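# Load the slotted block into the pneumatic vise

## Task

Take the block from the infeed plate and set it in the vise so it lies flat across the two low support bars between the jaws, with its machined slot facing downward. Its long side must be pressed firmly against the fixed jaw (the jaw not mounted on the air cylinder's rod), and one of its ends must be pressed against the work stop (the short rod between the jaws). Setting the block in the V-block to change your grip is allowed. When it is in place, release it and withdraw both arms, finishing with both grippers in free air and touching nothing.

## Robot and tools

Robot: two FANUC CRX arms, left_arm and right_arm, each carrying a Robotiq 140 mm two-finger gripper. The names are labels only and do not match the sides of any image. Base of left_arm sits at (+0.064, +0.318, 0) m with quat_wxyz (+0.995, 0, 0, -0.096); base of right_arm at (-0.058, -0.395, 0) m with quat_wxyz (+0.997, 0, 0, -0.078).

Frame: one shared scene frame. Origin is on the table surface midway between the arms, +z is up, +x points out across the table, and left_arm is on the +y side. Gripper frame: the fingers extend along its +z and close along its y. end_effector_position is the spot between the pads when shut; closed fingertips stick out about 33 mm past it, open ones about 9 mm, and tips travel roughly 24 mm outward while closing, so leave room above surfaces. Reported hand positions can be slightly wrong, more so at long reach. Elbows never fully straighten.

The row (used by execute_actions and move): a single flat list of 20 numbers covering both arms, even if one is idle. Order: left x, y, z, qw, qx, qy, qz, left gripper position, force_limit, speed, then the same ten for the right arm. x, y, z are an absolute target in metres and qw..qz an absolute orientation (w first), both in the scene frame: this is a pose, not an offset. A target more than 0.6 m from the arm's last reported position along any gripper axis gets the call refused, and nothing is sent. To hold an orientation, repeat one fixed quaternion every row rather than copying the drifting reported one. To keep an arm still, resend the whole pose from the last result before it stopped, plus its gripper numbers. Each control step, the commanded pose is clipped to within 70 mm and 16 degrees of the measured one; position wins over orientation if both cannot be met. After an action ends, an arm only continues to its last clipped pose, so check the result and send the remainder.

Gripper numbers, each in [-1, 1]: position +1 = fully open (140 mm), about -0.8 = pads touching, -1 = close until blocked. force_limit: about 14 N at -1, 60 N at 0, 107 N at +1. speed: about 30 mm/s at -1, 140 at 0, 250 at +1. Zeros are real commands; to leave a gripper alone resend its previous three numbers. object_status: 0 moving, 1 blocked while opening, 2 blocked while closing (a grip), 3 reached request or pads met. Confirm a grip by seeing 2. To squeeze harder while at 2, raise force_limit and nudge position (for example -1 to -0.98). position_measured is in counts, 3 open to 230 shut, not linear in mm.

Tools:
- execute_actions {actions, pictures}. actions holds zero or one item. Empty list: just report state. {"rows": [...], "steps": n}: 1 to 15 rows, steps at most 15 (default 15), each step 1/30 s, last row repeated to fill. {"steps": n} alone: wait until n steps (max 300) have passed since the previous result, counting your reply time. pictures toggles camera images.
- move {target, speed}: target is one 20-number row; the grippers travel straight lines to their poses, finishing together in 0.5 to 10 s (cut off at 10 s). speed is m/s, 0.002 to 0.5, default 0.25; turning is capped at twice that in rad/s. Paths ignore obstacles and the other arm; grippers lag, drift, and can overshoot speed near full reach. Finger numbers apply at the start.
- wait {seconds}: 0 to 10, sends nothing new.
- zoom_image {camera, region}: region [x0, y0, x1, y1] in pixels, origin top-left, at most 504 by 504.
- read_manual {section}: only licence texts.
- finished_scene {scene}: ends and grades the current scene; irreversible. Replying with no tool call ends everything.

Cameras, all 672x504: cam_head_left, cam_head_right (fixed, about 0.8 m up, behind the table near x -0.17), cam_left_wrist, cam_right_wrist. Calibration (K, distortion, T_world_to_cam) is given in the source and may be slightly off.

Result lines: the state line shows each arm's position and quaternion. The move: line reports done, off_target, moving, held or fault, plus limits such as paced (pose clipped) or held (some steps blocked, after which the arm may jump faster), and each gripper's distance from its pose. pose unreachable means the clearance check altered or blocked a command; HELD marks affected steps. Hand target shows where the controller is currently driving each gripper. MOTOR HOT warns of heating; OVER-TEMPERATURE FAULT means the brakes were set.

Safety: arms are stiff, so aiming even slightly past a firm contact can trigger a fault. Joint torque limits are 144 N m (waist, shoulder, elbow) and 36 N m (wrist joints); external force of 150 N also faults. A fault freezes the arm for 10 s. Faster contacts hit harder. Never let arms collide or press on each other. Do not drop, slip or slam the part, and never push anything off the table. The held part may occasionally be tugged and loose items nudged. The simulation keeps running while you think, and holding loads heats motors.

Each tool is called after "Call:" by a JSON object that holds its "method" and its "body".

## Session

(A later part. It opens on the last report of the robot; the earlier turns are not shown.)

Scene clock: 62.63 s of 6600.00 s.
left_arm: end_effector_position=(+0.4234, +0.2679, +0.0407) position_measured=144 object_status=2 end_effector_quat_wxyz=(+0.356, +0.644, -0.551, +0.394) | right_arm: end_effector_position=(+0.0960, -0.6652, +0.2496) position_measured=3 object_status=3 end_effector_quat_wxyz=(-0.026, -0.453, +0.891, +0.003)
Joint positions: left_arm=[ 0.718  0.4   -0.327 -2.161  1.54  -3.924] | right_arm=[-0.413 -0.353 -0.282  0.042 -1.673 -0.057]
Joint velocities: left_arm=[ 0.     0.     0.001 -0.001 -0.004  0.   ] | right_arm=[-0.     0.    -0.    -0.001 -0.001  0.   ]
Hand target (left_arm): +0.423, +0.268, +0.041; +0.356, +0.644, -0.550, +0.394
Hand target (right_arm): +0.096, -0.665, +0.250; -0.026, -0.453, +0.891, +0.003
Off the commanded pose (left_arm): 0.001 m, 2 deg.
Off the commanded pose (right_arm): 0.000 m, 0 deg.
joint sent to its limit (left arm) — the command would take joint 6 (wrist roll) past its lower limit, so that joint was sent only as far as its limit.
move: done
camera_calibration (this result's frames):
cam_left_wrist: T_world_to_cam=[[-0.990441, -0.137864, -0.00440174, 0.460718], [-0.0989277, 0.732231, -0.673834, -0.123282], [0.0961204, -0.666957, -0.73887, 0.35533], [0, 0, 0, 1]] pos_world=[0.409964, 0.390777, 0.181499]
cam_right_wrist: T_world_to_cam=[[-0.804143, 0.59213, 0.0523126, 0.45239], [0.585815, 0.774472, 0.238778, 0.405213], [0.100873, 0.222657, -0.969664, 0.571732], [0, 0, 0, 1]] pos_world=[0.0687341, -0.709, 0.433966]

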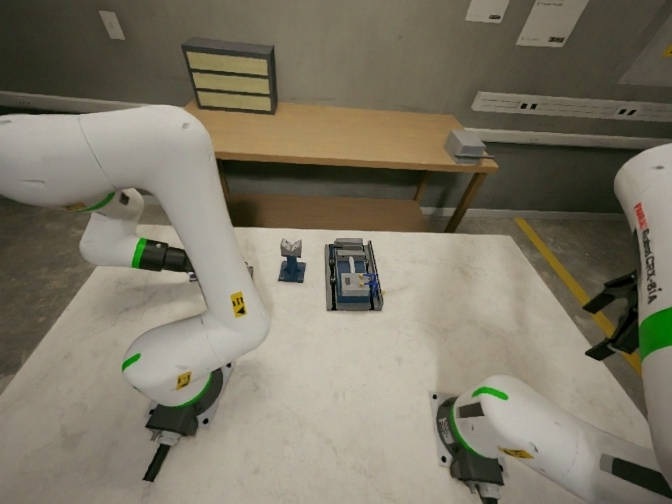

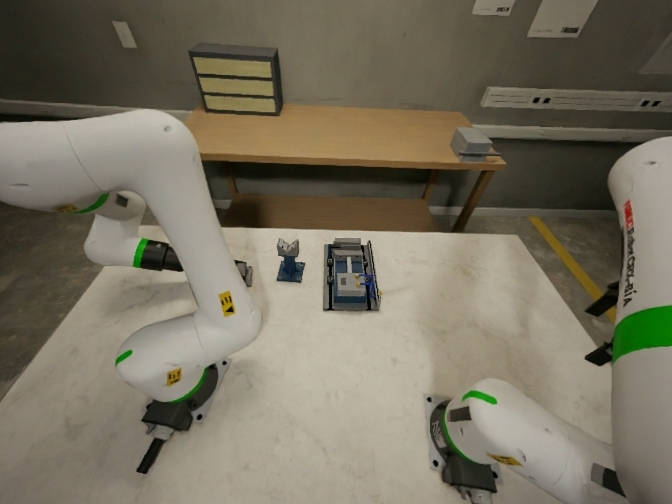

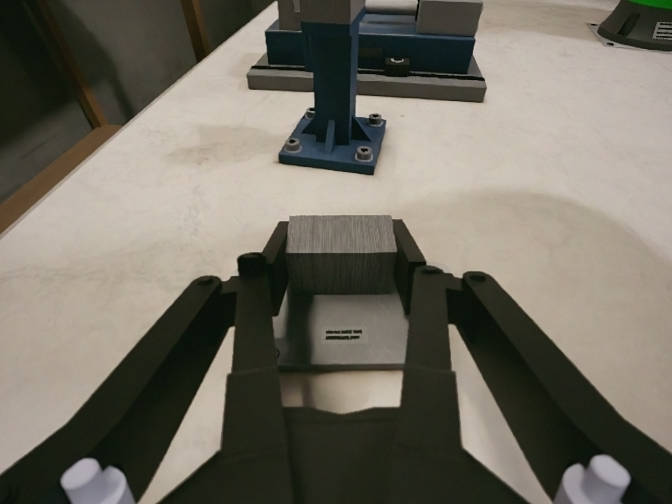

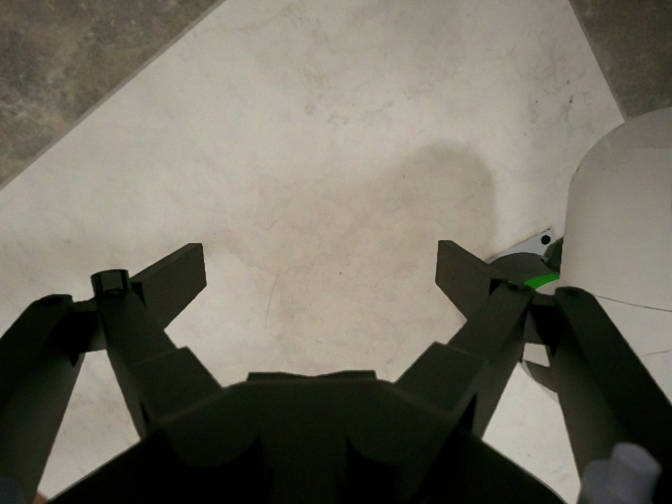

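Call:
{"method": "move", "body": {"target": [0.423,0.275,0.2,0.2,0.73,-0.62,0.22,-1,0.3,-0.5,0.096,-0.6652,0.2496,-0.026,-0.453,0.891,0.003,1,0,0]}}

Call:
{"method": "move", "body": {"target": [0.49,-0.12,0.22,0,0.974,0,-0.225,-1,0.3,-0.5,0.096,-0.6652,0.2496,-0.026,-0.453,0.891,0.003,1,0,0]}}

Scene clock: 72.13 s of 6600.00 s.
left_arm: end_effector_position=(+0.4229, +0.2760, +0.1986) position_measured=144 object_status=2 end_effector_quat_wxyz=(+0.198, +0.729, -0.618, +0.219) | right_arm: end_effector_position=(+0.0960, -0.6652, +0.2496) position_measured=3 object_status=3 end_effector_quat_wxyz=(-0.026, -0.453, +0.891, +0.003)
Joint positions: left_arm=[ 0.338 -0.181 -0.232 -2.542  1.537 -3.149] | right_arm=[-0.413 -0.353 -0.282  0.042 -1.673 -0.057]
Joint velocities: left_arm=[-0.001  0.     0.001 -0.001  0.001  0.   ] | right_arm=[-0.    -0.    -0.001  0.    -0.     0.   ]
Hand target (left_arm): +0.423, +0.276, +0.199; +0.198, +0.729, -0.618, +0.219
Hand target (right_arm): +0.096, -0.665, +0.250; -0.026, -0.453, +0.891, +0.003
Off the commanded pose (left_arm): 0.002 m, 0 deg.
Off the commanded pose (right_arm): 0.000 m, 0 deg.
After step 90, 5.03 s passed at rest.
move: done
camera_calibration (this result's frames):
cam_left_wrist: T_world_to_cam=[[-0.989917, -0.141583, -0.00425992, 0.462845], [-0.137287, 0.966417, -0.217235, -0.161978], [0.0348737, -0.21446, -0.97611, 0.4256], [0, 0, 0, 1]] pos_world=[0.421098, 0.313344, 0.382217]
cam_right_wrist: T_world_to_cam=[[-0.804143, 0.59213, 0.0523124, 0.45239], [0.585815, 0.774472, 0.238778, 0.405213], [0.100873, 0.222657, -0.969664, 0.571732], [0, 0, 0, 1]] pos_world=[0.0687341, -0.709, 0.433967]

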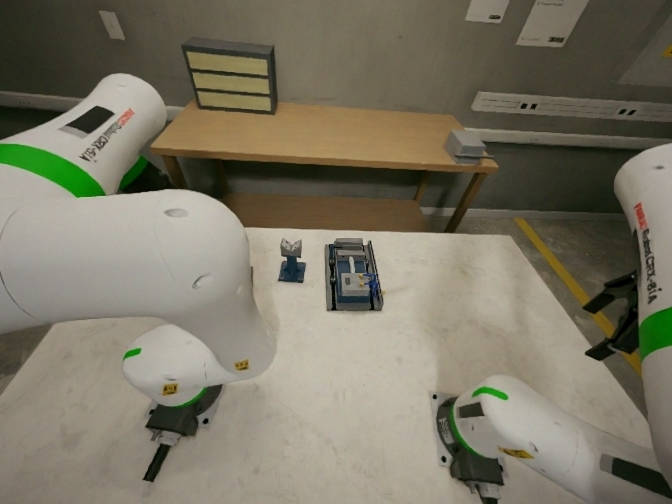

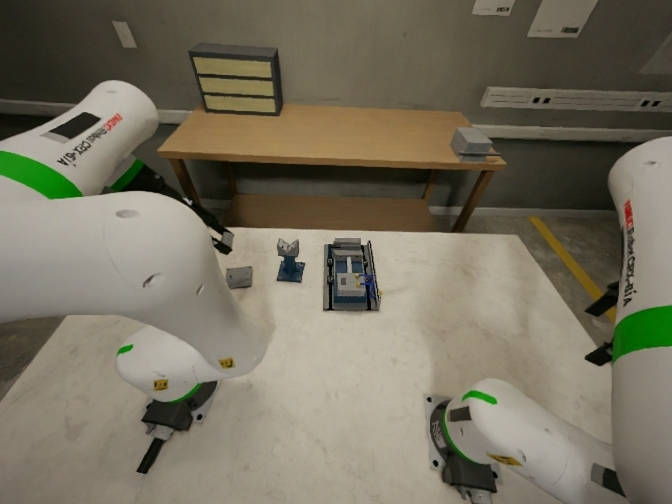

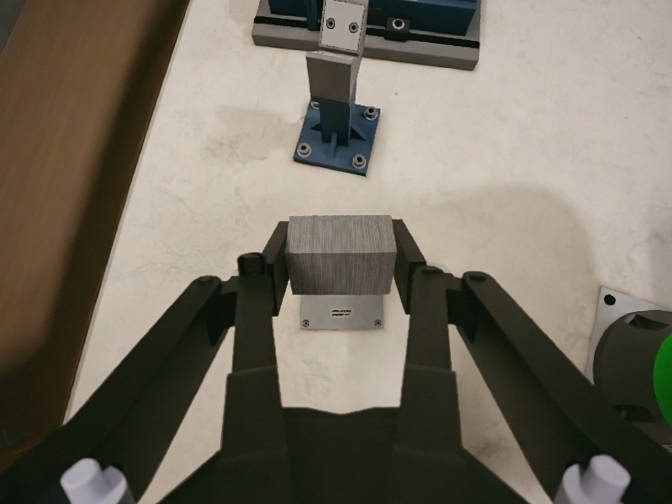

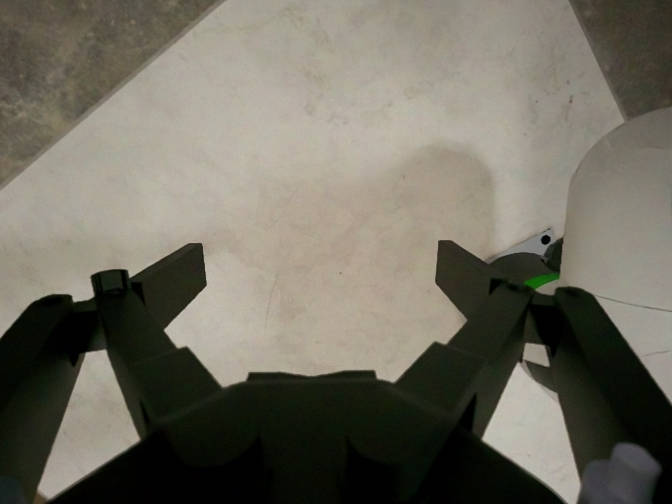

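Scene clock: 76.00 s of 6600.00 s.
left_arm: end_effector_position=(+0.4915, -0.1184, +0.2212) position_measured=144 object_status=2 end_effector_quat_wxyz=(-0.002, +0.975, +0.001, -0.223) | right_arm: end_effector_position=(+0.0960, -0.6652, +0.2496) position_measured=3 object_status=3 end_effector_quat_wxyz=(-0.026, -0.453, +0.891, +0.003)
Joint positions: left_arm=[-0.619  0.791  1.062 -2.763  2.132 -0.601] | right_arm=[-0.413 -0.353 -0.282  0.042 -1.673 -0.057]
Joint velocities: left_arm=[0.001 0.004 0.006 0.002 0.004 0.002] | right_arm=[-0.    -0.     0.001 -0.001 -0.    -0.   ]
Hand target (left_arm): +0.492, -0.118, +0.221; -0.002, +0.975, +0.001, -0.223
Hand target (right_arm): +0.096, -0.665, +0.250; -0.026, -0.453, +0.891, +0.003
Off the commanded pose (left_arm): 0.002 m, 0 deg.
Off the commanded pose (right_arm): 0.000 m, 0 deg.
move: done
camera_calibration (this result's frames):
cam_left_wrist: T_world_to_cam=[[-0.0276329, -0.999617, -0.00173105, -0.100157], [-0.674471, 0.0173666, 0.738098, 0.173851], [-0.737784, 0.0215633, -0.674692, 0.701726], [0, 0, 0, 1]] pos_world=[0.632212, -0.11827, 0.344956]
cam_right_wrist: T_world_to_cam=[[-0.804143, 0.592129, 0.0523127, 0.45239], [0.585814, 0.774472, 0.238778, 0.405213], [0.100873, 0.222657, -0.969664, 0.571732], [0, 0, 0, 1]] pos_world=[0.0687341, -0.709, 0.433966]

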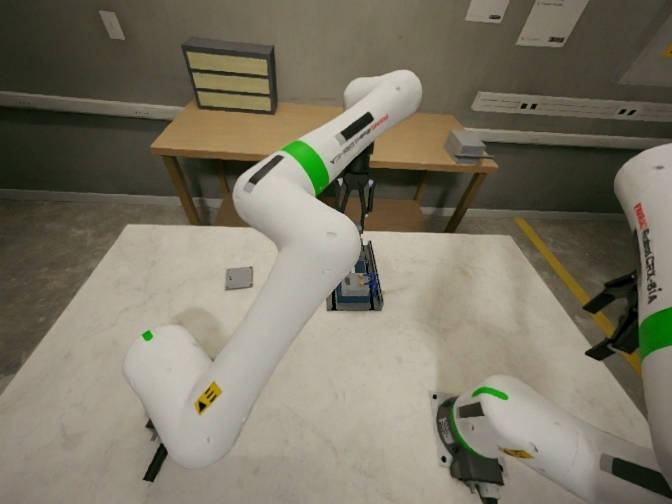

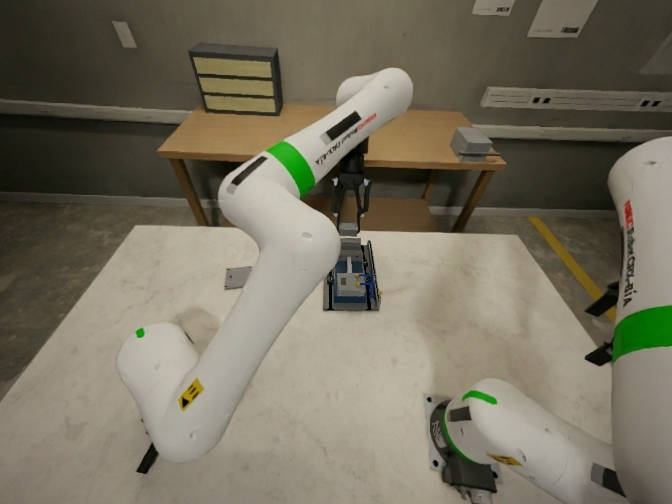

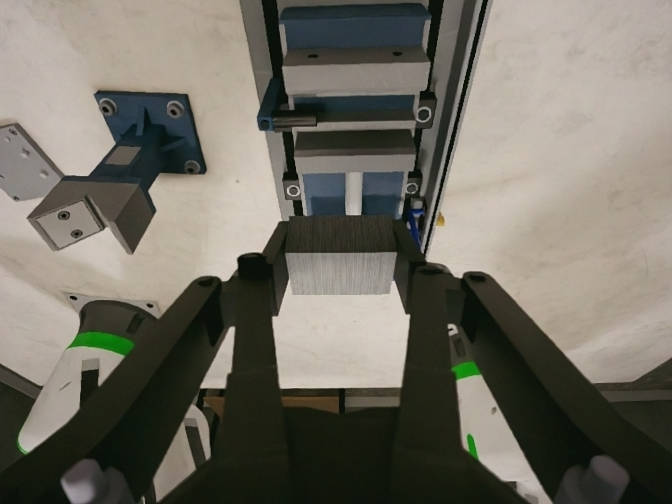

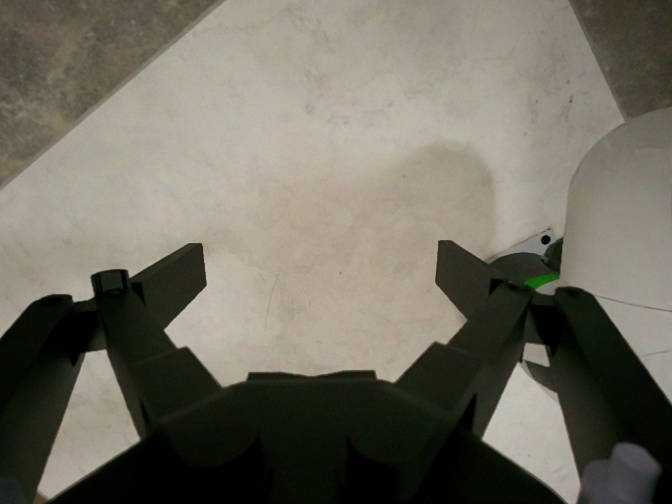

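Call:
{"method": "move", "body": {"target": [0.3,0.06,0.2,0,0.974,0,-0.225,-1,0.3,-0.5,0.096,-0.6652,0.2496,-0.026,-0.453,0.891,0.003,1,0,0]}}

Call:
{"method": "move", "body": {"target": [0.3,0.06,0.034,0,0.974,0,-0.225,-1,0.3,-0.5,0.096,-0.6652,0.2496,-0.026,-0.453,0.891,0.003,1,0,0], "speed": 0.1}}

Call:
{"method": "zoom_image", "body": {"camera": "cam_head_right", "region": [230,230,390,350]}}

Scene clock: 88.27 s of 6600.00 s.
left_arm: end_effector_position=(+0.2997, +0.0603, +0.1995) position_measured=144 object_status=2 end_effector_quat_wxyz=(-0.000, +0.974, -0.000, -0.225) | right_arm: end_effector_position=(+0.0960, -0.6652, +0.2496) position_measured=3 object_status=3 end_effector_quat_wxyz=(-0.026, -0.453, +0.891, +0.003)
Joint positions: left_arm=[-0.653  0.066 -0.005 -2.798  1.799 -0.698] | right_arm=[-0.413 -0.353 -0.282  0.042 -1.673 -0.057]
Joint velocities: left_arm=[-0.    -0.002 -0.    -0.    -0.002  0.001] | right_arm=[ 0.     0.001  0.001 -0.001  0.    -0.   ]
Hand target (left_arm): +0.300, +0.060, +0.200; +0.000, +0.974, -0.000, -0.225
Hand target (right_arm): +0.096, -0.665, +0.250; -0.026, -0.453, +0.891, +0.003
Off the commanded pose (left_arm): 0.001 m, 0 deg.
Off the commanded pose (right_arm): 0.000 m, 0 deg.
After step 90, 7.77 s passed at rest.
move: done
camera_calibration (this result's frames):
cam_left_wrist: T_world_to_cam=[[-0.0292173, -0.999568, 0.00303367, 0.0726722], [-0.671333, 0.0218714, 0.740833, 0.0556479], [-0.74058, 0.0196085, -0.671683, 0.542111], [0, 0, 0, 1]] pos_world=[0.440958, 0.0607937, 0.322681]
cam_right_wrist: T_world_to_cam=[[-0.804143, 0.59213, 0.0523124, 0.45239], [0.585815, 0.774472, 0.238778, 0.405213], [0.100873, 0.222657, -0.969664, 0.571732], [0, 0, 0, 1]] pos_world=[0.068734, -0.709, 0.433966]

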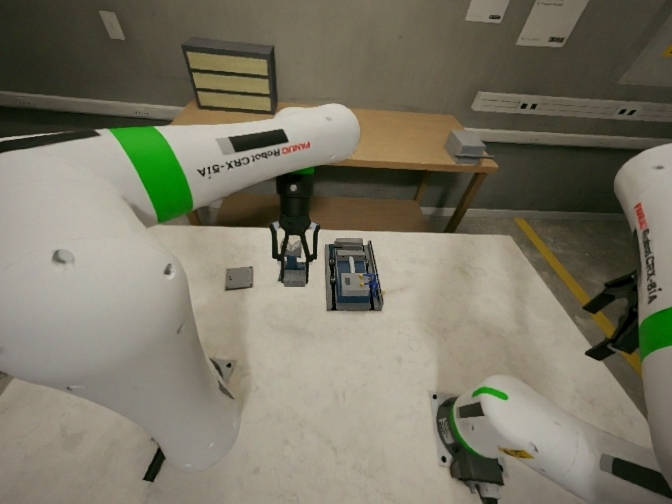

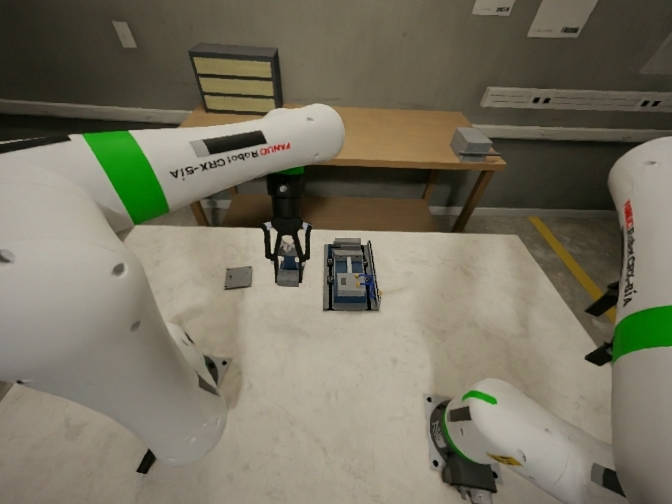

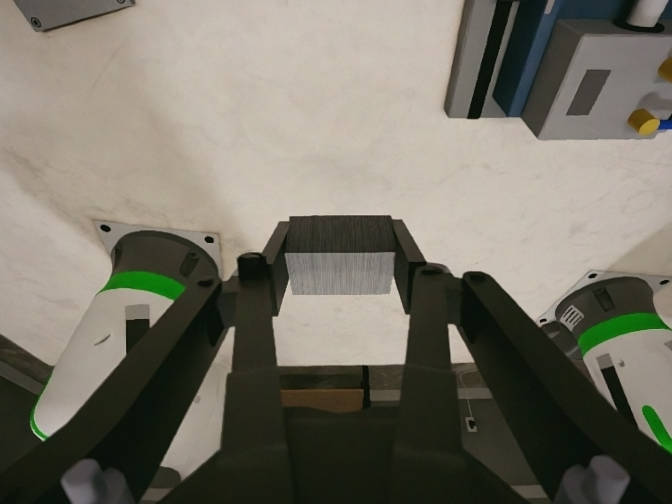

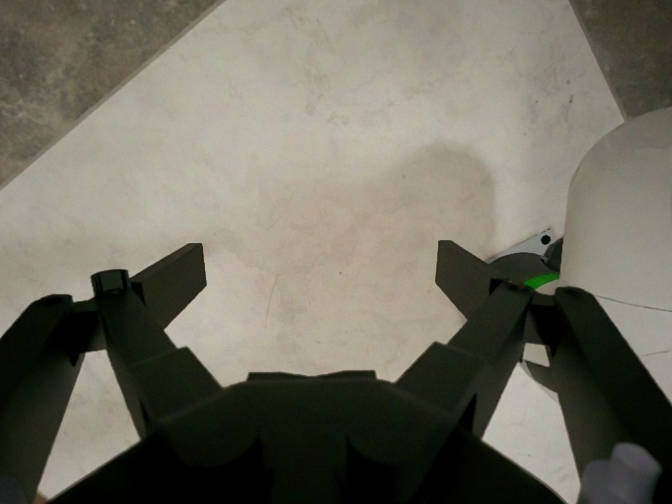

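Scene clock: 90.23 s of 6600.00 s.
left_arm: end_effector_position=(+0.2998, +0.0601, +0.0343) position_measured=144 object_status=2 end_effector_quat_wxyz=(+0.000, +0.974, -0.000, -0.225) | right_arm: end_effector_position=(+0.0960, -0.6652, +0.2496) position_measured=3 object_status=3 end_effector_quat_wxyz=(-0.026, -0.453, +0.891, +0.003)
Joint positions: left_arm=[-0.654  0.216 -0.248 -2.803  1.429 -0.828] | right_arm=[-0.413 -0.353 -0.282  0.042 -1.673 -0.057]
Joint velocities: left_arm=[ 0.     0.     0.001  0.     0.001 -0.   ] | right_arm=[ 0.     0.001  0.001 -0.     0.     0.   ]
Hand target (left_arm): +0.300, +0.060, +0.034; +0.000, +0.974, -0.000, -0.225
Hand target (right_arm): +0.096, -0.665, +0.250; -0.026, -0.453, +0.891, +0.003
Off the commanded pose (left_arm): 0.000 m, 0 deg.
Off the commanded pose (right_arm): 0.000 m, 0 deg.
move: done
camera_calibration (this result's frames):
cam_left_wrist: T_world_to_cam=[[-0.0292035, -0.999568, 0.00332449, 0.072933], [-0.671231, 0.022075, 0.740919, 0.178076], [-0.740673, 0.019406, -0.671586, 0.431194], [0, 0, 0, 1]] pos_world=[0.441033, 0.0606028, 0.157401]
cam_right_wrist: T_world_to_cam=[[-0.804143, 0.59213, 0.0523126, 0.45239], [0.585815, 0.774472, 0.238778, 0.405213], [0.100873, 0.222657, -0.969664, 0.571732], [0, 0, 0, 1]] pos_world=[0.068734, -0.709, 0.433966]

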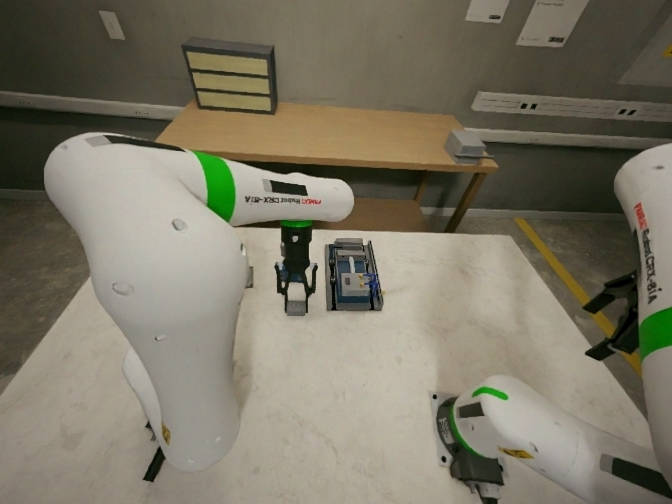

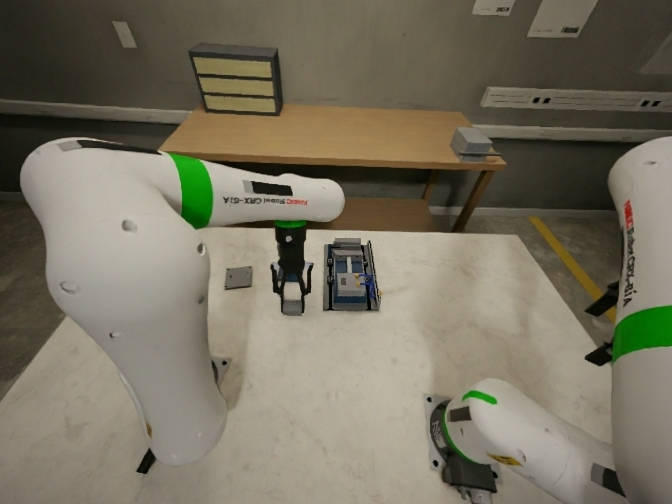

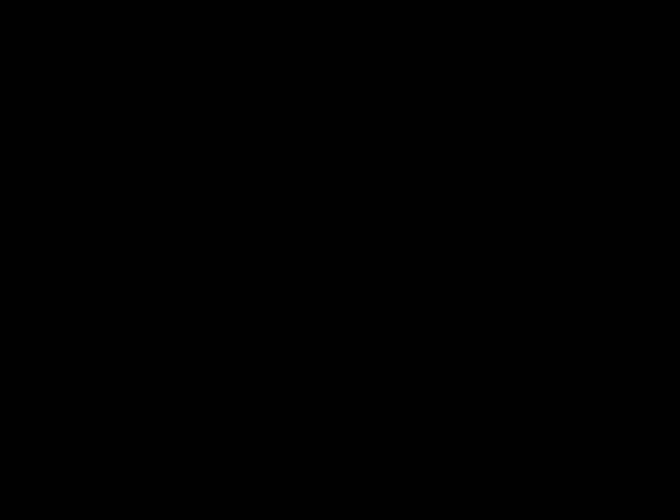

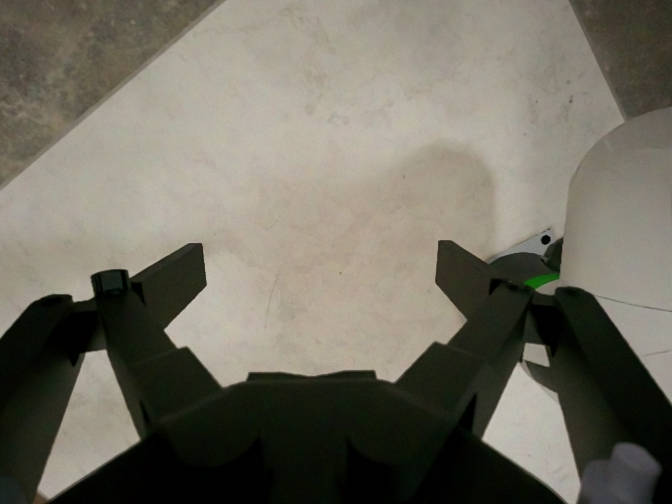

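Region (230, 230, 390, 350) of cam_head_right's 672x504 image, scaled by 3.150, with more detail than that image has; it fills the top 378 rows of this view, and the rest is white.

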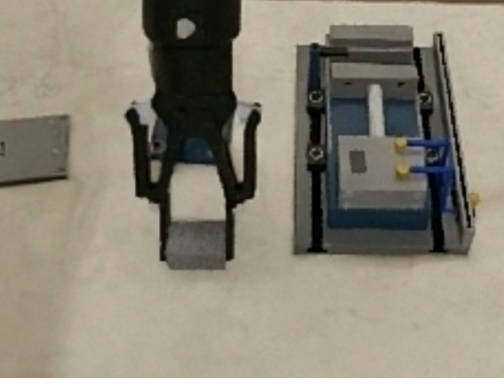

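Camera is at the V-block; shift away.

Call:
{"method": "move", "body": {"target": [0.24,0.04,0.034,0,0.974,0,-0.225,-1,0.3,-0.5,0.096,-0.6652,0.2496,-0.026,-0.453,0.891,0.003,1,0,0], "speed": 0.08}}

Call:
{"method": "move", "body": {"target": [0.24,0.04,0.029,0,0.974,0,-0.225,-1,0.3,-0.5,0.096,-0.6652,0.2496,-0.026,-0.453,0.891,0.003,1,0,0], "speed": 0.01}}

Call:
{"method": "move", "body": {"target": [0.24,0.04,0.029,0,0.974,0,-0.225,0.15,0.3,-0.5,0.096,-0.6652,0.2496,-0.026,-0.453,0.891,0.003,1,0,0]}}

Call:
{"method": "move", "body": {"target": [0.225,0.04,0.045,0,1,0,0,0.15,0.3,-0.5,0.096,-0.6652,0.2496,-0.026,-0.453,0.891,0.003,1,0,0], "speed": 0.15}}

Scene clock: 95.33 s of 6600.00 s.
left_arm: end_effector_position=(+0.2403, +0.0402, +0.0339) position_measured=144 object_status=2 end_effector_quat_wxyz=(-0.000, +0.974, -0.000, -0.225) | right_arm: end_effector_position=(+0.0960, -0.6652, +0.2496) position_measured=3 object_status=3 end_effector_quat_wxyz=(-0.026, -0.453, +0.891, +0.003)
Joint positions: left_arm=[-0.787  0.133 -0.336 -2.762  1.382 -0.717] | right_arm=[-0.413 -0.353 -0.282  0.042 -1.673 -0.057]
Joint velocities: left_arm=[-0.001 -0.     0.     0.    -0.001  0.   ] | right_arm=[ 0.     0.     0.001  0.     0.001 -0.   ]
Hand target (left_arm): +0.240, +0.040, +0.034; -0.000, +0.974, -0.000, -0.225
Hand target (right_arm): +0.096, -0.665, +0.250; -0.026, -0.453, +0.891, +0.003
Off the commanded pose (left_arm): 0.000 m, 0 deg.
Off the commanded pose (right_arm): 0.000 m, 0 deg.
After step 90, 1.00 s passed at rest.
move: done
camera_calibration (this result's frames):
cam_left_wrist: T_world_to_cam=[[-0.0288671, -0.999579, 0.00276658, 0.0512515], [-0.671811, 0.0214507, 0.740412, 0.139027], [-0.74016, 0.0195149, -0.672148, 0.387113], [0, 0, 0, 1]] pos_world=[0.381405, 0.0406933, 0.157118]
cam_right_wrist: T_world_to_cam=[[-0.804143, 0.592129, 0.0523125, 0.45239], [0.585814, 0.774472, 0.238778, 0.405213], [0.100873, 0.222657, -0.969664, 0.571732], [0, 0, 0, 1]] pos_world=[0.0687341, -0.709, 0.433966]

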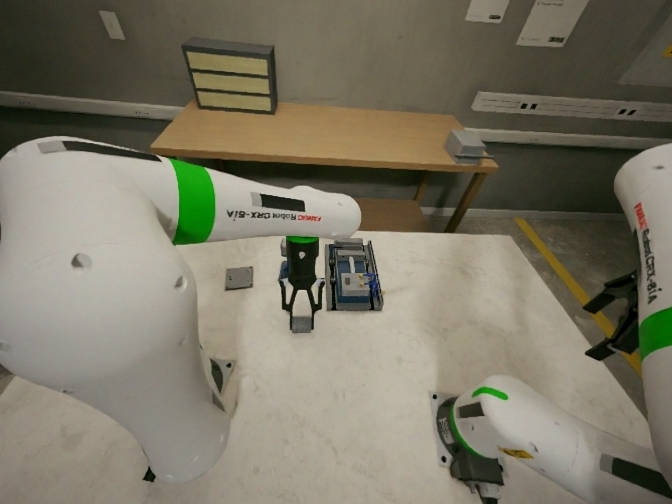

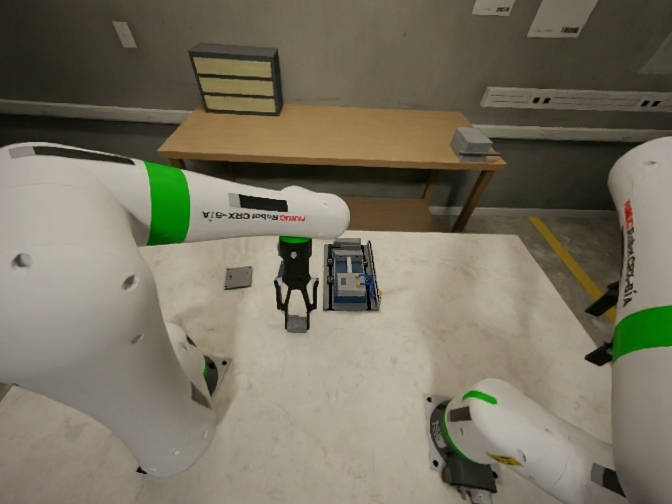

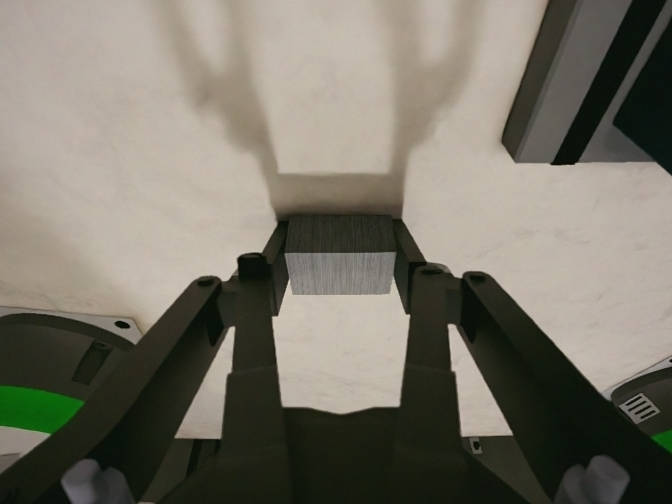

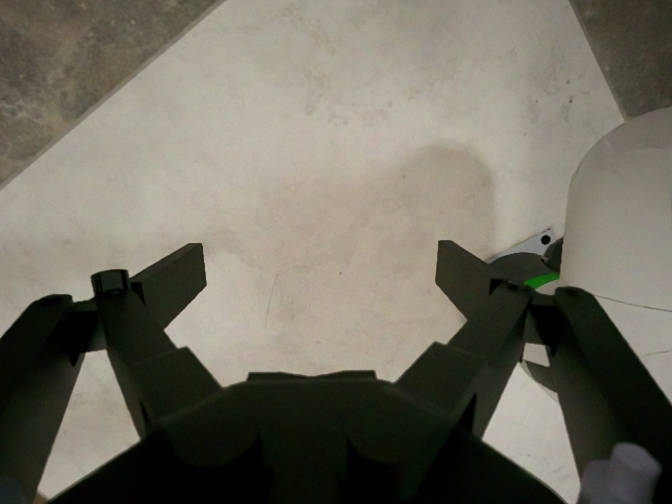

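Scene clock: 105.77 s of 6600.00 s.
left_arm: end_effector_position=(+0.2402, +0.0400, +0.0328) position_measured=144 object_status=2 end_effector_quat_wxyz=(-0.000, +0.974, -0.001, -0.225) | right_arm: end_effector_position=(+0.0960, -0.6652, +0.2496) position_measured=3 object_status=3 end_effector_quat_wxyz=(-0.026, -0.453, +0.891, +0.003)
Joint positions: left_arm=[-0.787  0.135 -0.336 -2.762  1.38  -0.72 ] | right_arm=[-0.413 -0.353 -0.282  0.042 -1.673 -0.057]
Joint velocities: left_arm=[-0.     0.    -0.001 -0.     0.002  0.   ] | right_arm=[-0.     0.001  0.002  0.    -0.     0.   ]
Hand target (left_arm): +0.240, +0.040, +0.033; -0.000, +0.974, -0.001, -0.225
Hand target (right_arm): +0.096, -0.665, +0.250; -0.026, -0.453, +0.891, +0.003
Off the commanded pose (left_arm): 0.004 m, 0 deg.
Off the commanded pose (right_arm): 0.000 m, 0 deg.
FORCE FAULT: contact force on the left arm reached its limit, and that arm stopped for 10 seconds. The contact can be on any part of that arm, not only on its tool. That arm's remaining commands of this call were not run. That arm holds still and accepts commands again. Move the arm away from the contact; if what it grips holds it there, let go first. Pushing or pulling that hard again can fault the arm again.
move: fault (left_arm)
camera_calibration (this result's frames):
cam_left_wrist: T_world_to_cam=[[-0.0307826, -0.99952, 0.00337898, 0.0515193], [-0.67143, 0.0231823, 0.740705, 0.139669], [-0.740428, 0.0205321, -0.671822, 0.386365], [0, 0, 0, 1]] pos_world=[0.38144, 0.0403239, 0.155941]
cam_right_wrist: T_world_to_cam=[[-0.804143, 0.592129, 0.0523126, 0.45239], [0.585814, 0.774472, 0.238778, 0.405213], [0.100873, 0.222657, -0.969664, 0.571732], [0, 0, 0, 1]] pos_world=[0.0687341, -0.709, 0.433966]

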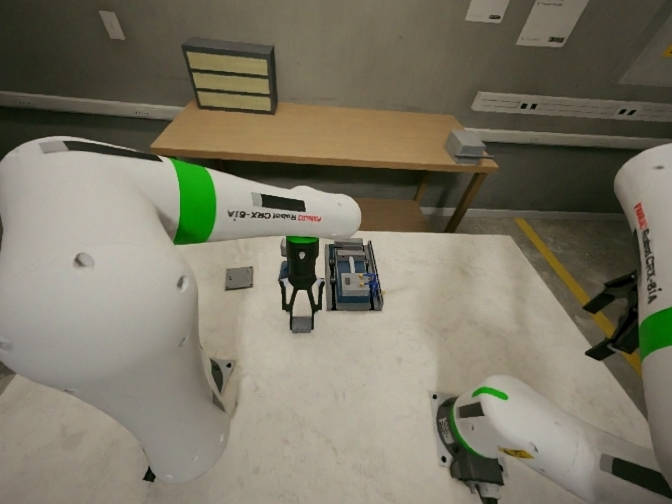

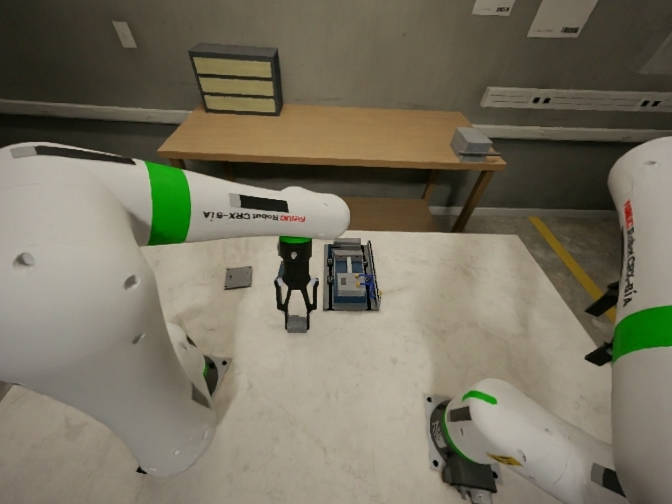

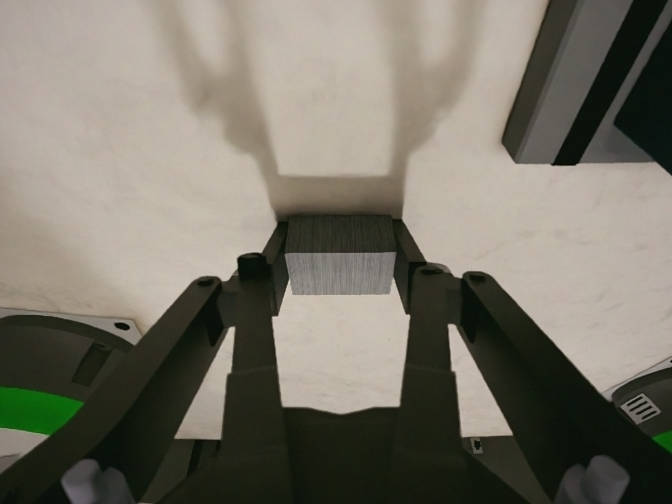

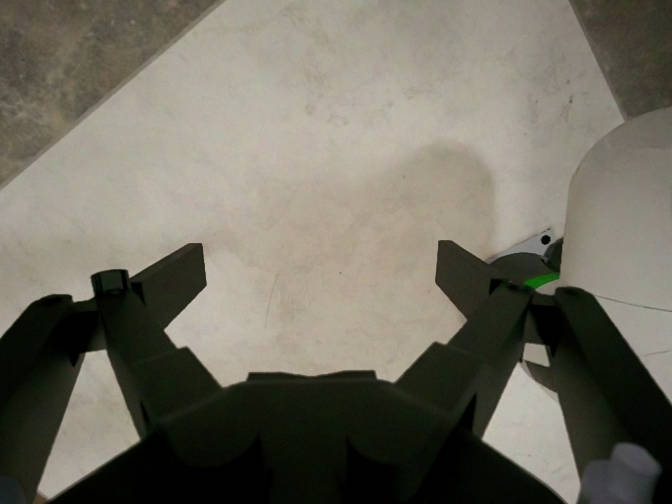

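not run: a fault stop came before this call.

not run: a fault stop came before this call.

Call:
{"method": "move", "body": {"target": [0.24,0.04,0.0332,0,0.974,0,-0.225,0.15,0.3,-0.5,0.096,-0.6652,0.2496,-0.026,-0.453,0.891,0.003,1,0,0]}}

Call:
{"method": "move", "body": {"target": [0.225,0.04,0.045,0,1,0,0,0.15,0.3,-0.5,0.096,-0.6652,0.2496,-0.026,-0.453,0.891,0.003,1,0,0], "speed": 0.15}}

Scene clock: 112.27 s of 6600.00 s.
left_arm: end_effector_position=(+0.2400, +0.0400, +0.0332) position_measured=110 object_status=3 end_effector_quat_wxyz=(-0.000, +0.974, +0.000, -0.225) | right_arm: end_effector_position=(+0.0960, -0.6652, +0.2496) position_measured=3 object_status=3 end_effector_quat_wxyz=(-0.026, -0.453, +0.891, +0.003)
Joint positions: left_arm=[-0.787  0.134 -0.336 -2.762  1.381 -0.717] | right_arm=[-0.413 -0.353 -0.282  0.042 -1.673 -0.057]
Joint velocities: left_arm=[-0. -0.  0.  0.  0.  0.] | right_arm=[-0.     0.     0.001  0.     0.001  0.   ]
Hand target (left_arm): +0.240, +0.040, +0.033; -0.000, +0.974, +0.000, -0.225
Hand target (right_arm): +0.096, -0.665, +0.250; -0.026, -0.453, +0.891, +0.003
Off the commanded pose (left_arm): 0.000 m, 0 deg.
Off the commanded pose (right_arm): 0.000 m, 0 deg.
After step 90, 2.80 s passed at rest.
move: done
camera_calibration (this result's frames):
cam_left_wrist: T_world_to_cam=[[-0.028789, -0.999581, 0.00296122, 0.0510516], [-0.671474, 0.0215335, 0.740715, 0.139257], [-0.740469, 0.0193361, -0.671812, 0.386543], [0, 0, 0, 1]] pos_world=[0.3812, 0.0405572, 0.156384]
cam_right_wrist: T_world_to_cam=[[-0.804143, 0.592129, 0.0523126, 0.45239], [0.585814, 0.774472, 0.238778, 0.405213], [0.100873, 0.222657, -0.969664, 0.571732], [0, 0, 0, 1]] pos_world=[0.068734, -0.709, 0.433966]

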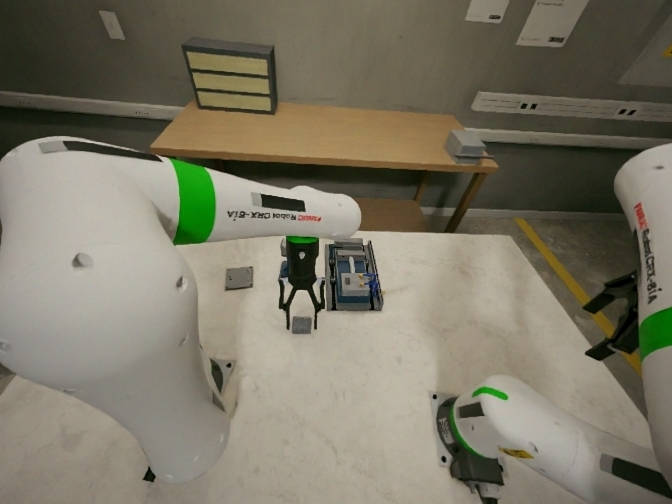

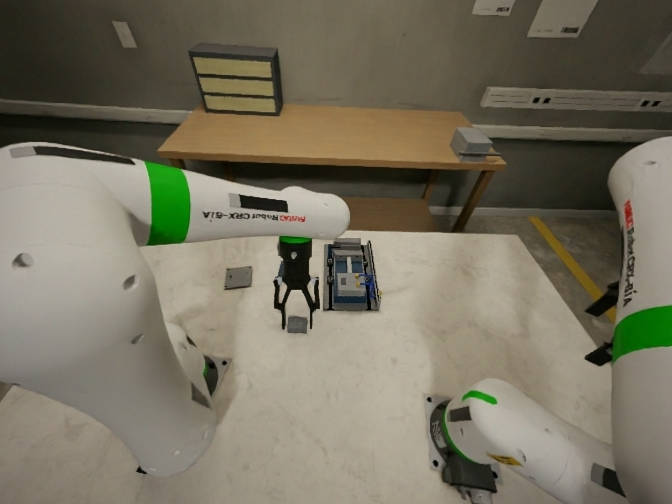

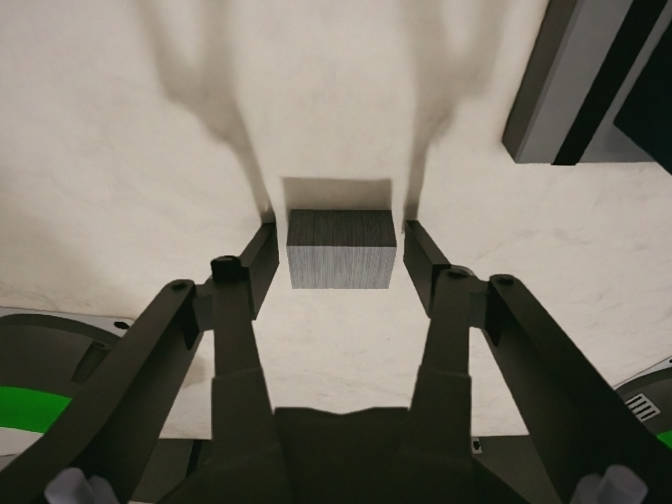

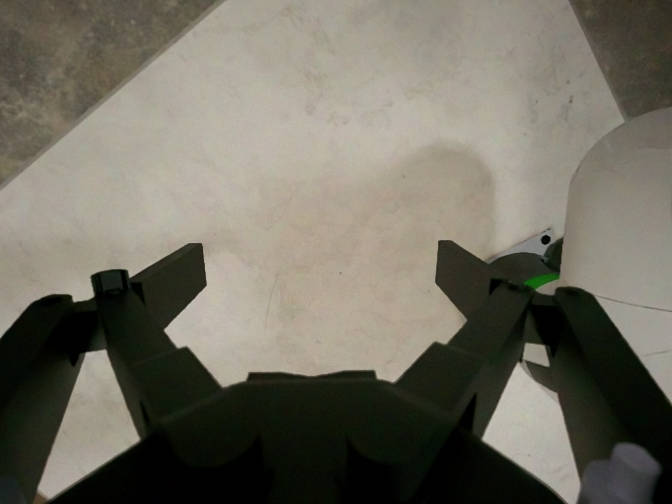

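Scene clock: 114.13 s of 6600.00 s.
left_arm: end_effector_position=(+0.2262, +0.0401, +0.0445) position_measured=110 object_status=3 end_effector_quat_wxyz=(+0.000, +1.000, +0.001, +0.001) | right_arm: end_effector_position=(+0.0960, -0.6652, +0.2496) position_measured=3 object_status=3 end_effector_quat_wxyz=(-0.026, -0.453, +0.891, +0.003)
Joint positions: left_arm=[-1.269 -0.235 -0.675 -3.144  1.13  -0.107] | right_arm=[-0.413 -0.353 -0.282  0.042 -1.673 -0.057]
Joint velocities: left_arm=[-0.002 -0.001 -0.001 -0.001 -0.002  0.003] | right_arm=[-0.    -0.001 -0.001 -0.001 -0.001  0.   ]
Hand target (left_arm): +0.226, +0.040, +0.044; +0.000, +1.000, +0.001, +0.001
Hand target (right_arm): +0.096, -0.665, +0.250; -0.026, -0.453, +0.891, +0.003
Off the commanded pose (left_arm): 0.001 m, 0 deg.
Off the commanded pose (right_arm): 0.000 m, 0 deg.
move: done
camera_calibration (this result's frames):
cam_left_wrist: T_world_to_cam=[[-0.0259061, -0.999621, -0.00929974, 0.0506468], [-0.929192, 0.0206478, 0.369021, 0.196496], [-0.368689, 0.0182011, -0.929375, 0.311277], [0, 0, 0, 1]] pos_world=[0.29866, 0.0409048, 0.217253]
cam_right_wrist: T_world_to_cam=[[-0.804143, 0.592129, 0.0523125, 0.45239], [0.585814, 0.774472, 0.238778, 0.405213], [0.100873, 0.222657, -0.969664, 0.571732], [0, 0, 0, 1]] pos_world=[0.068734, -0.709, 0.433966]

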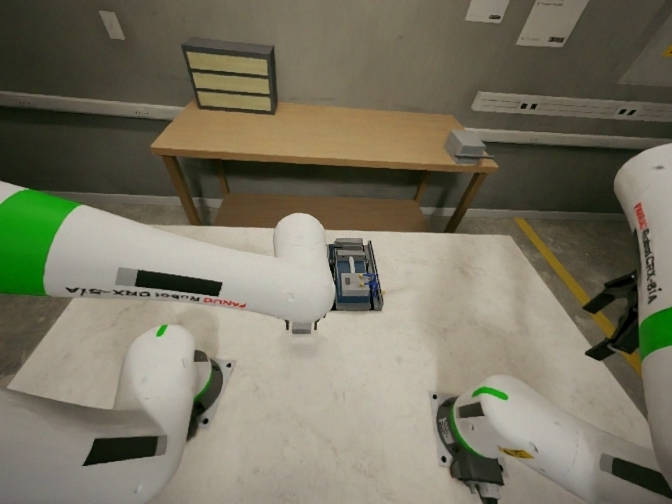

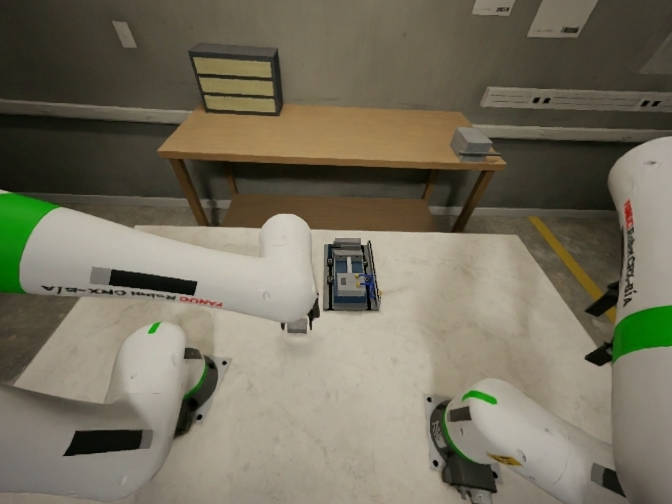

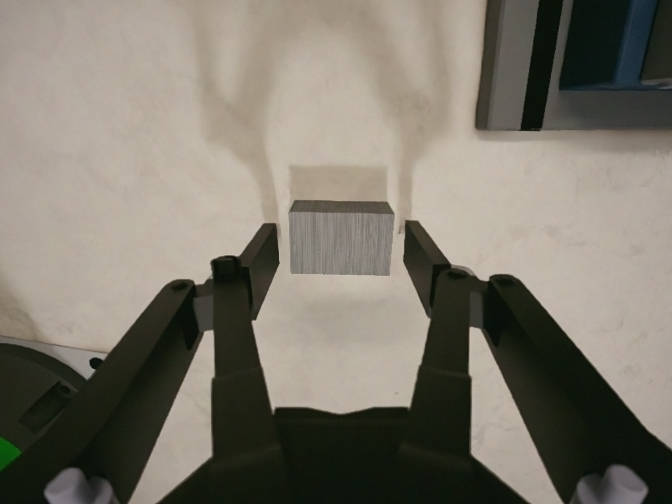

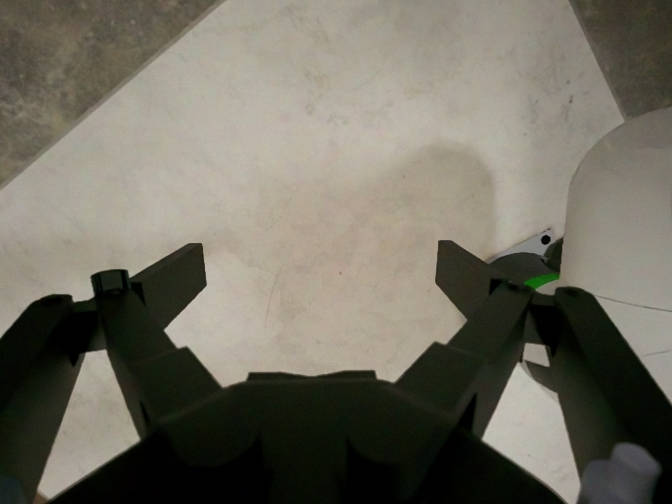

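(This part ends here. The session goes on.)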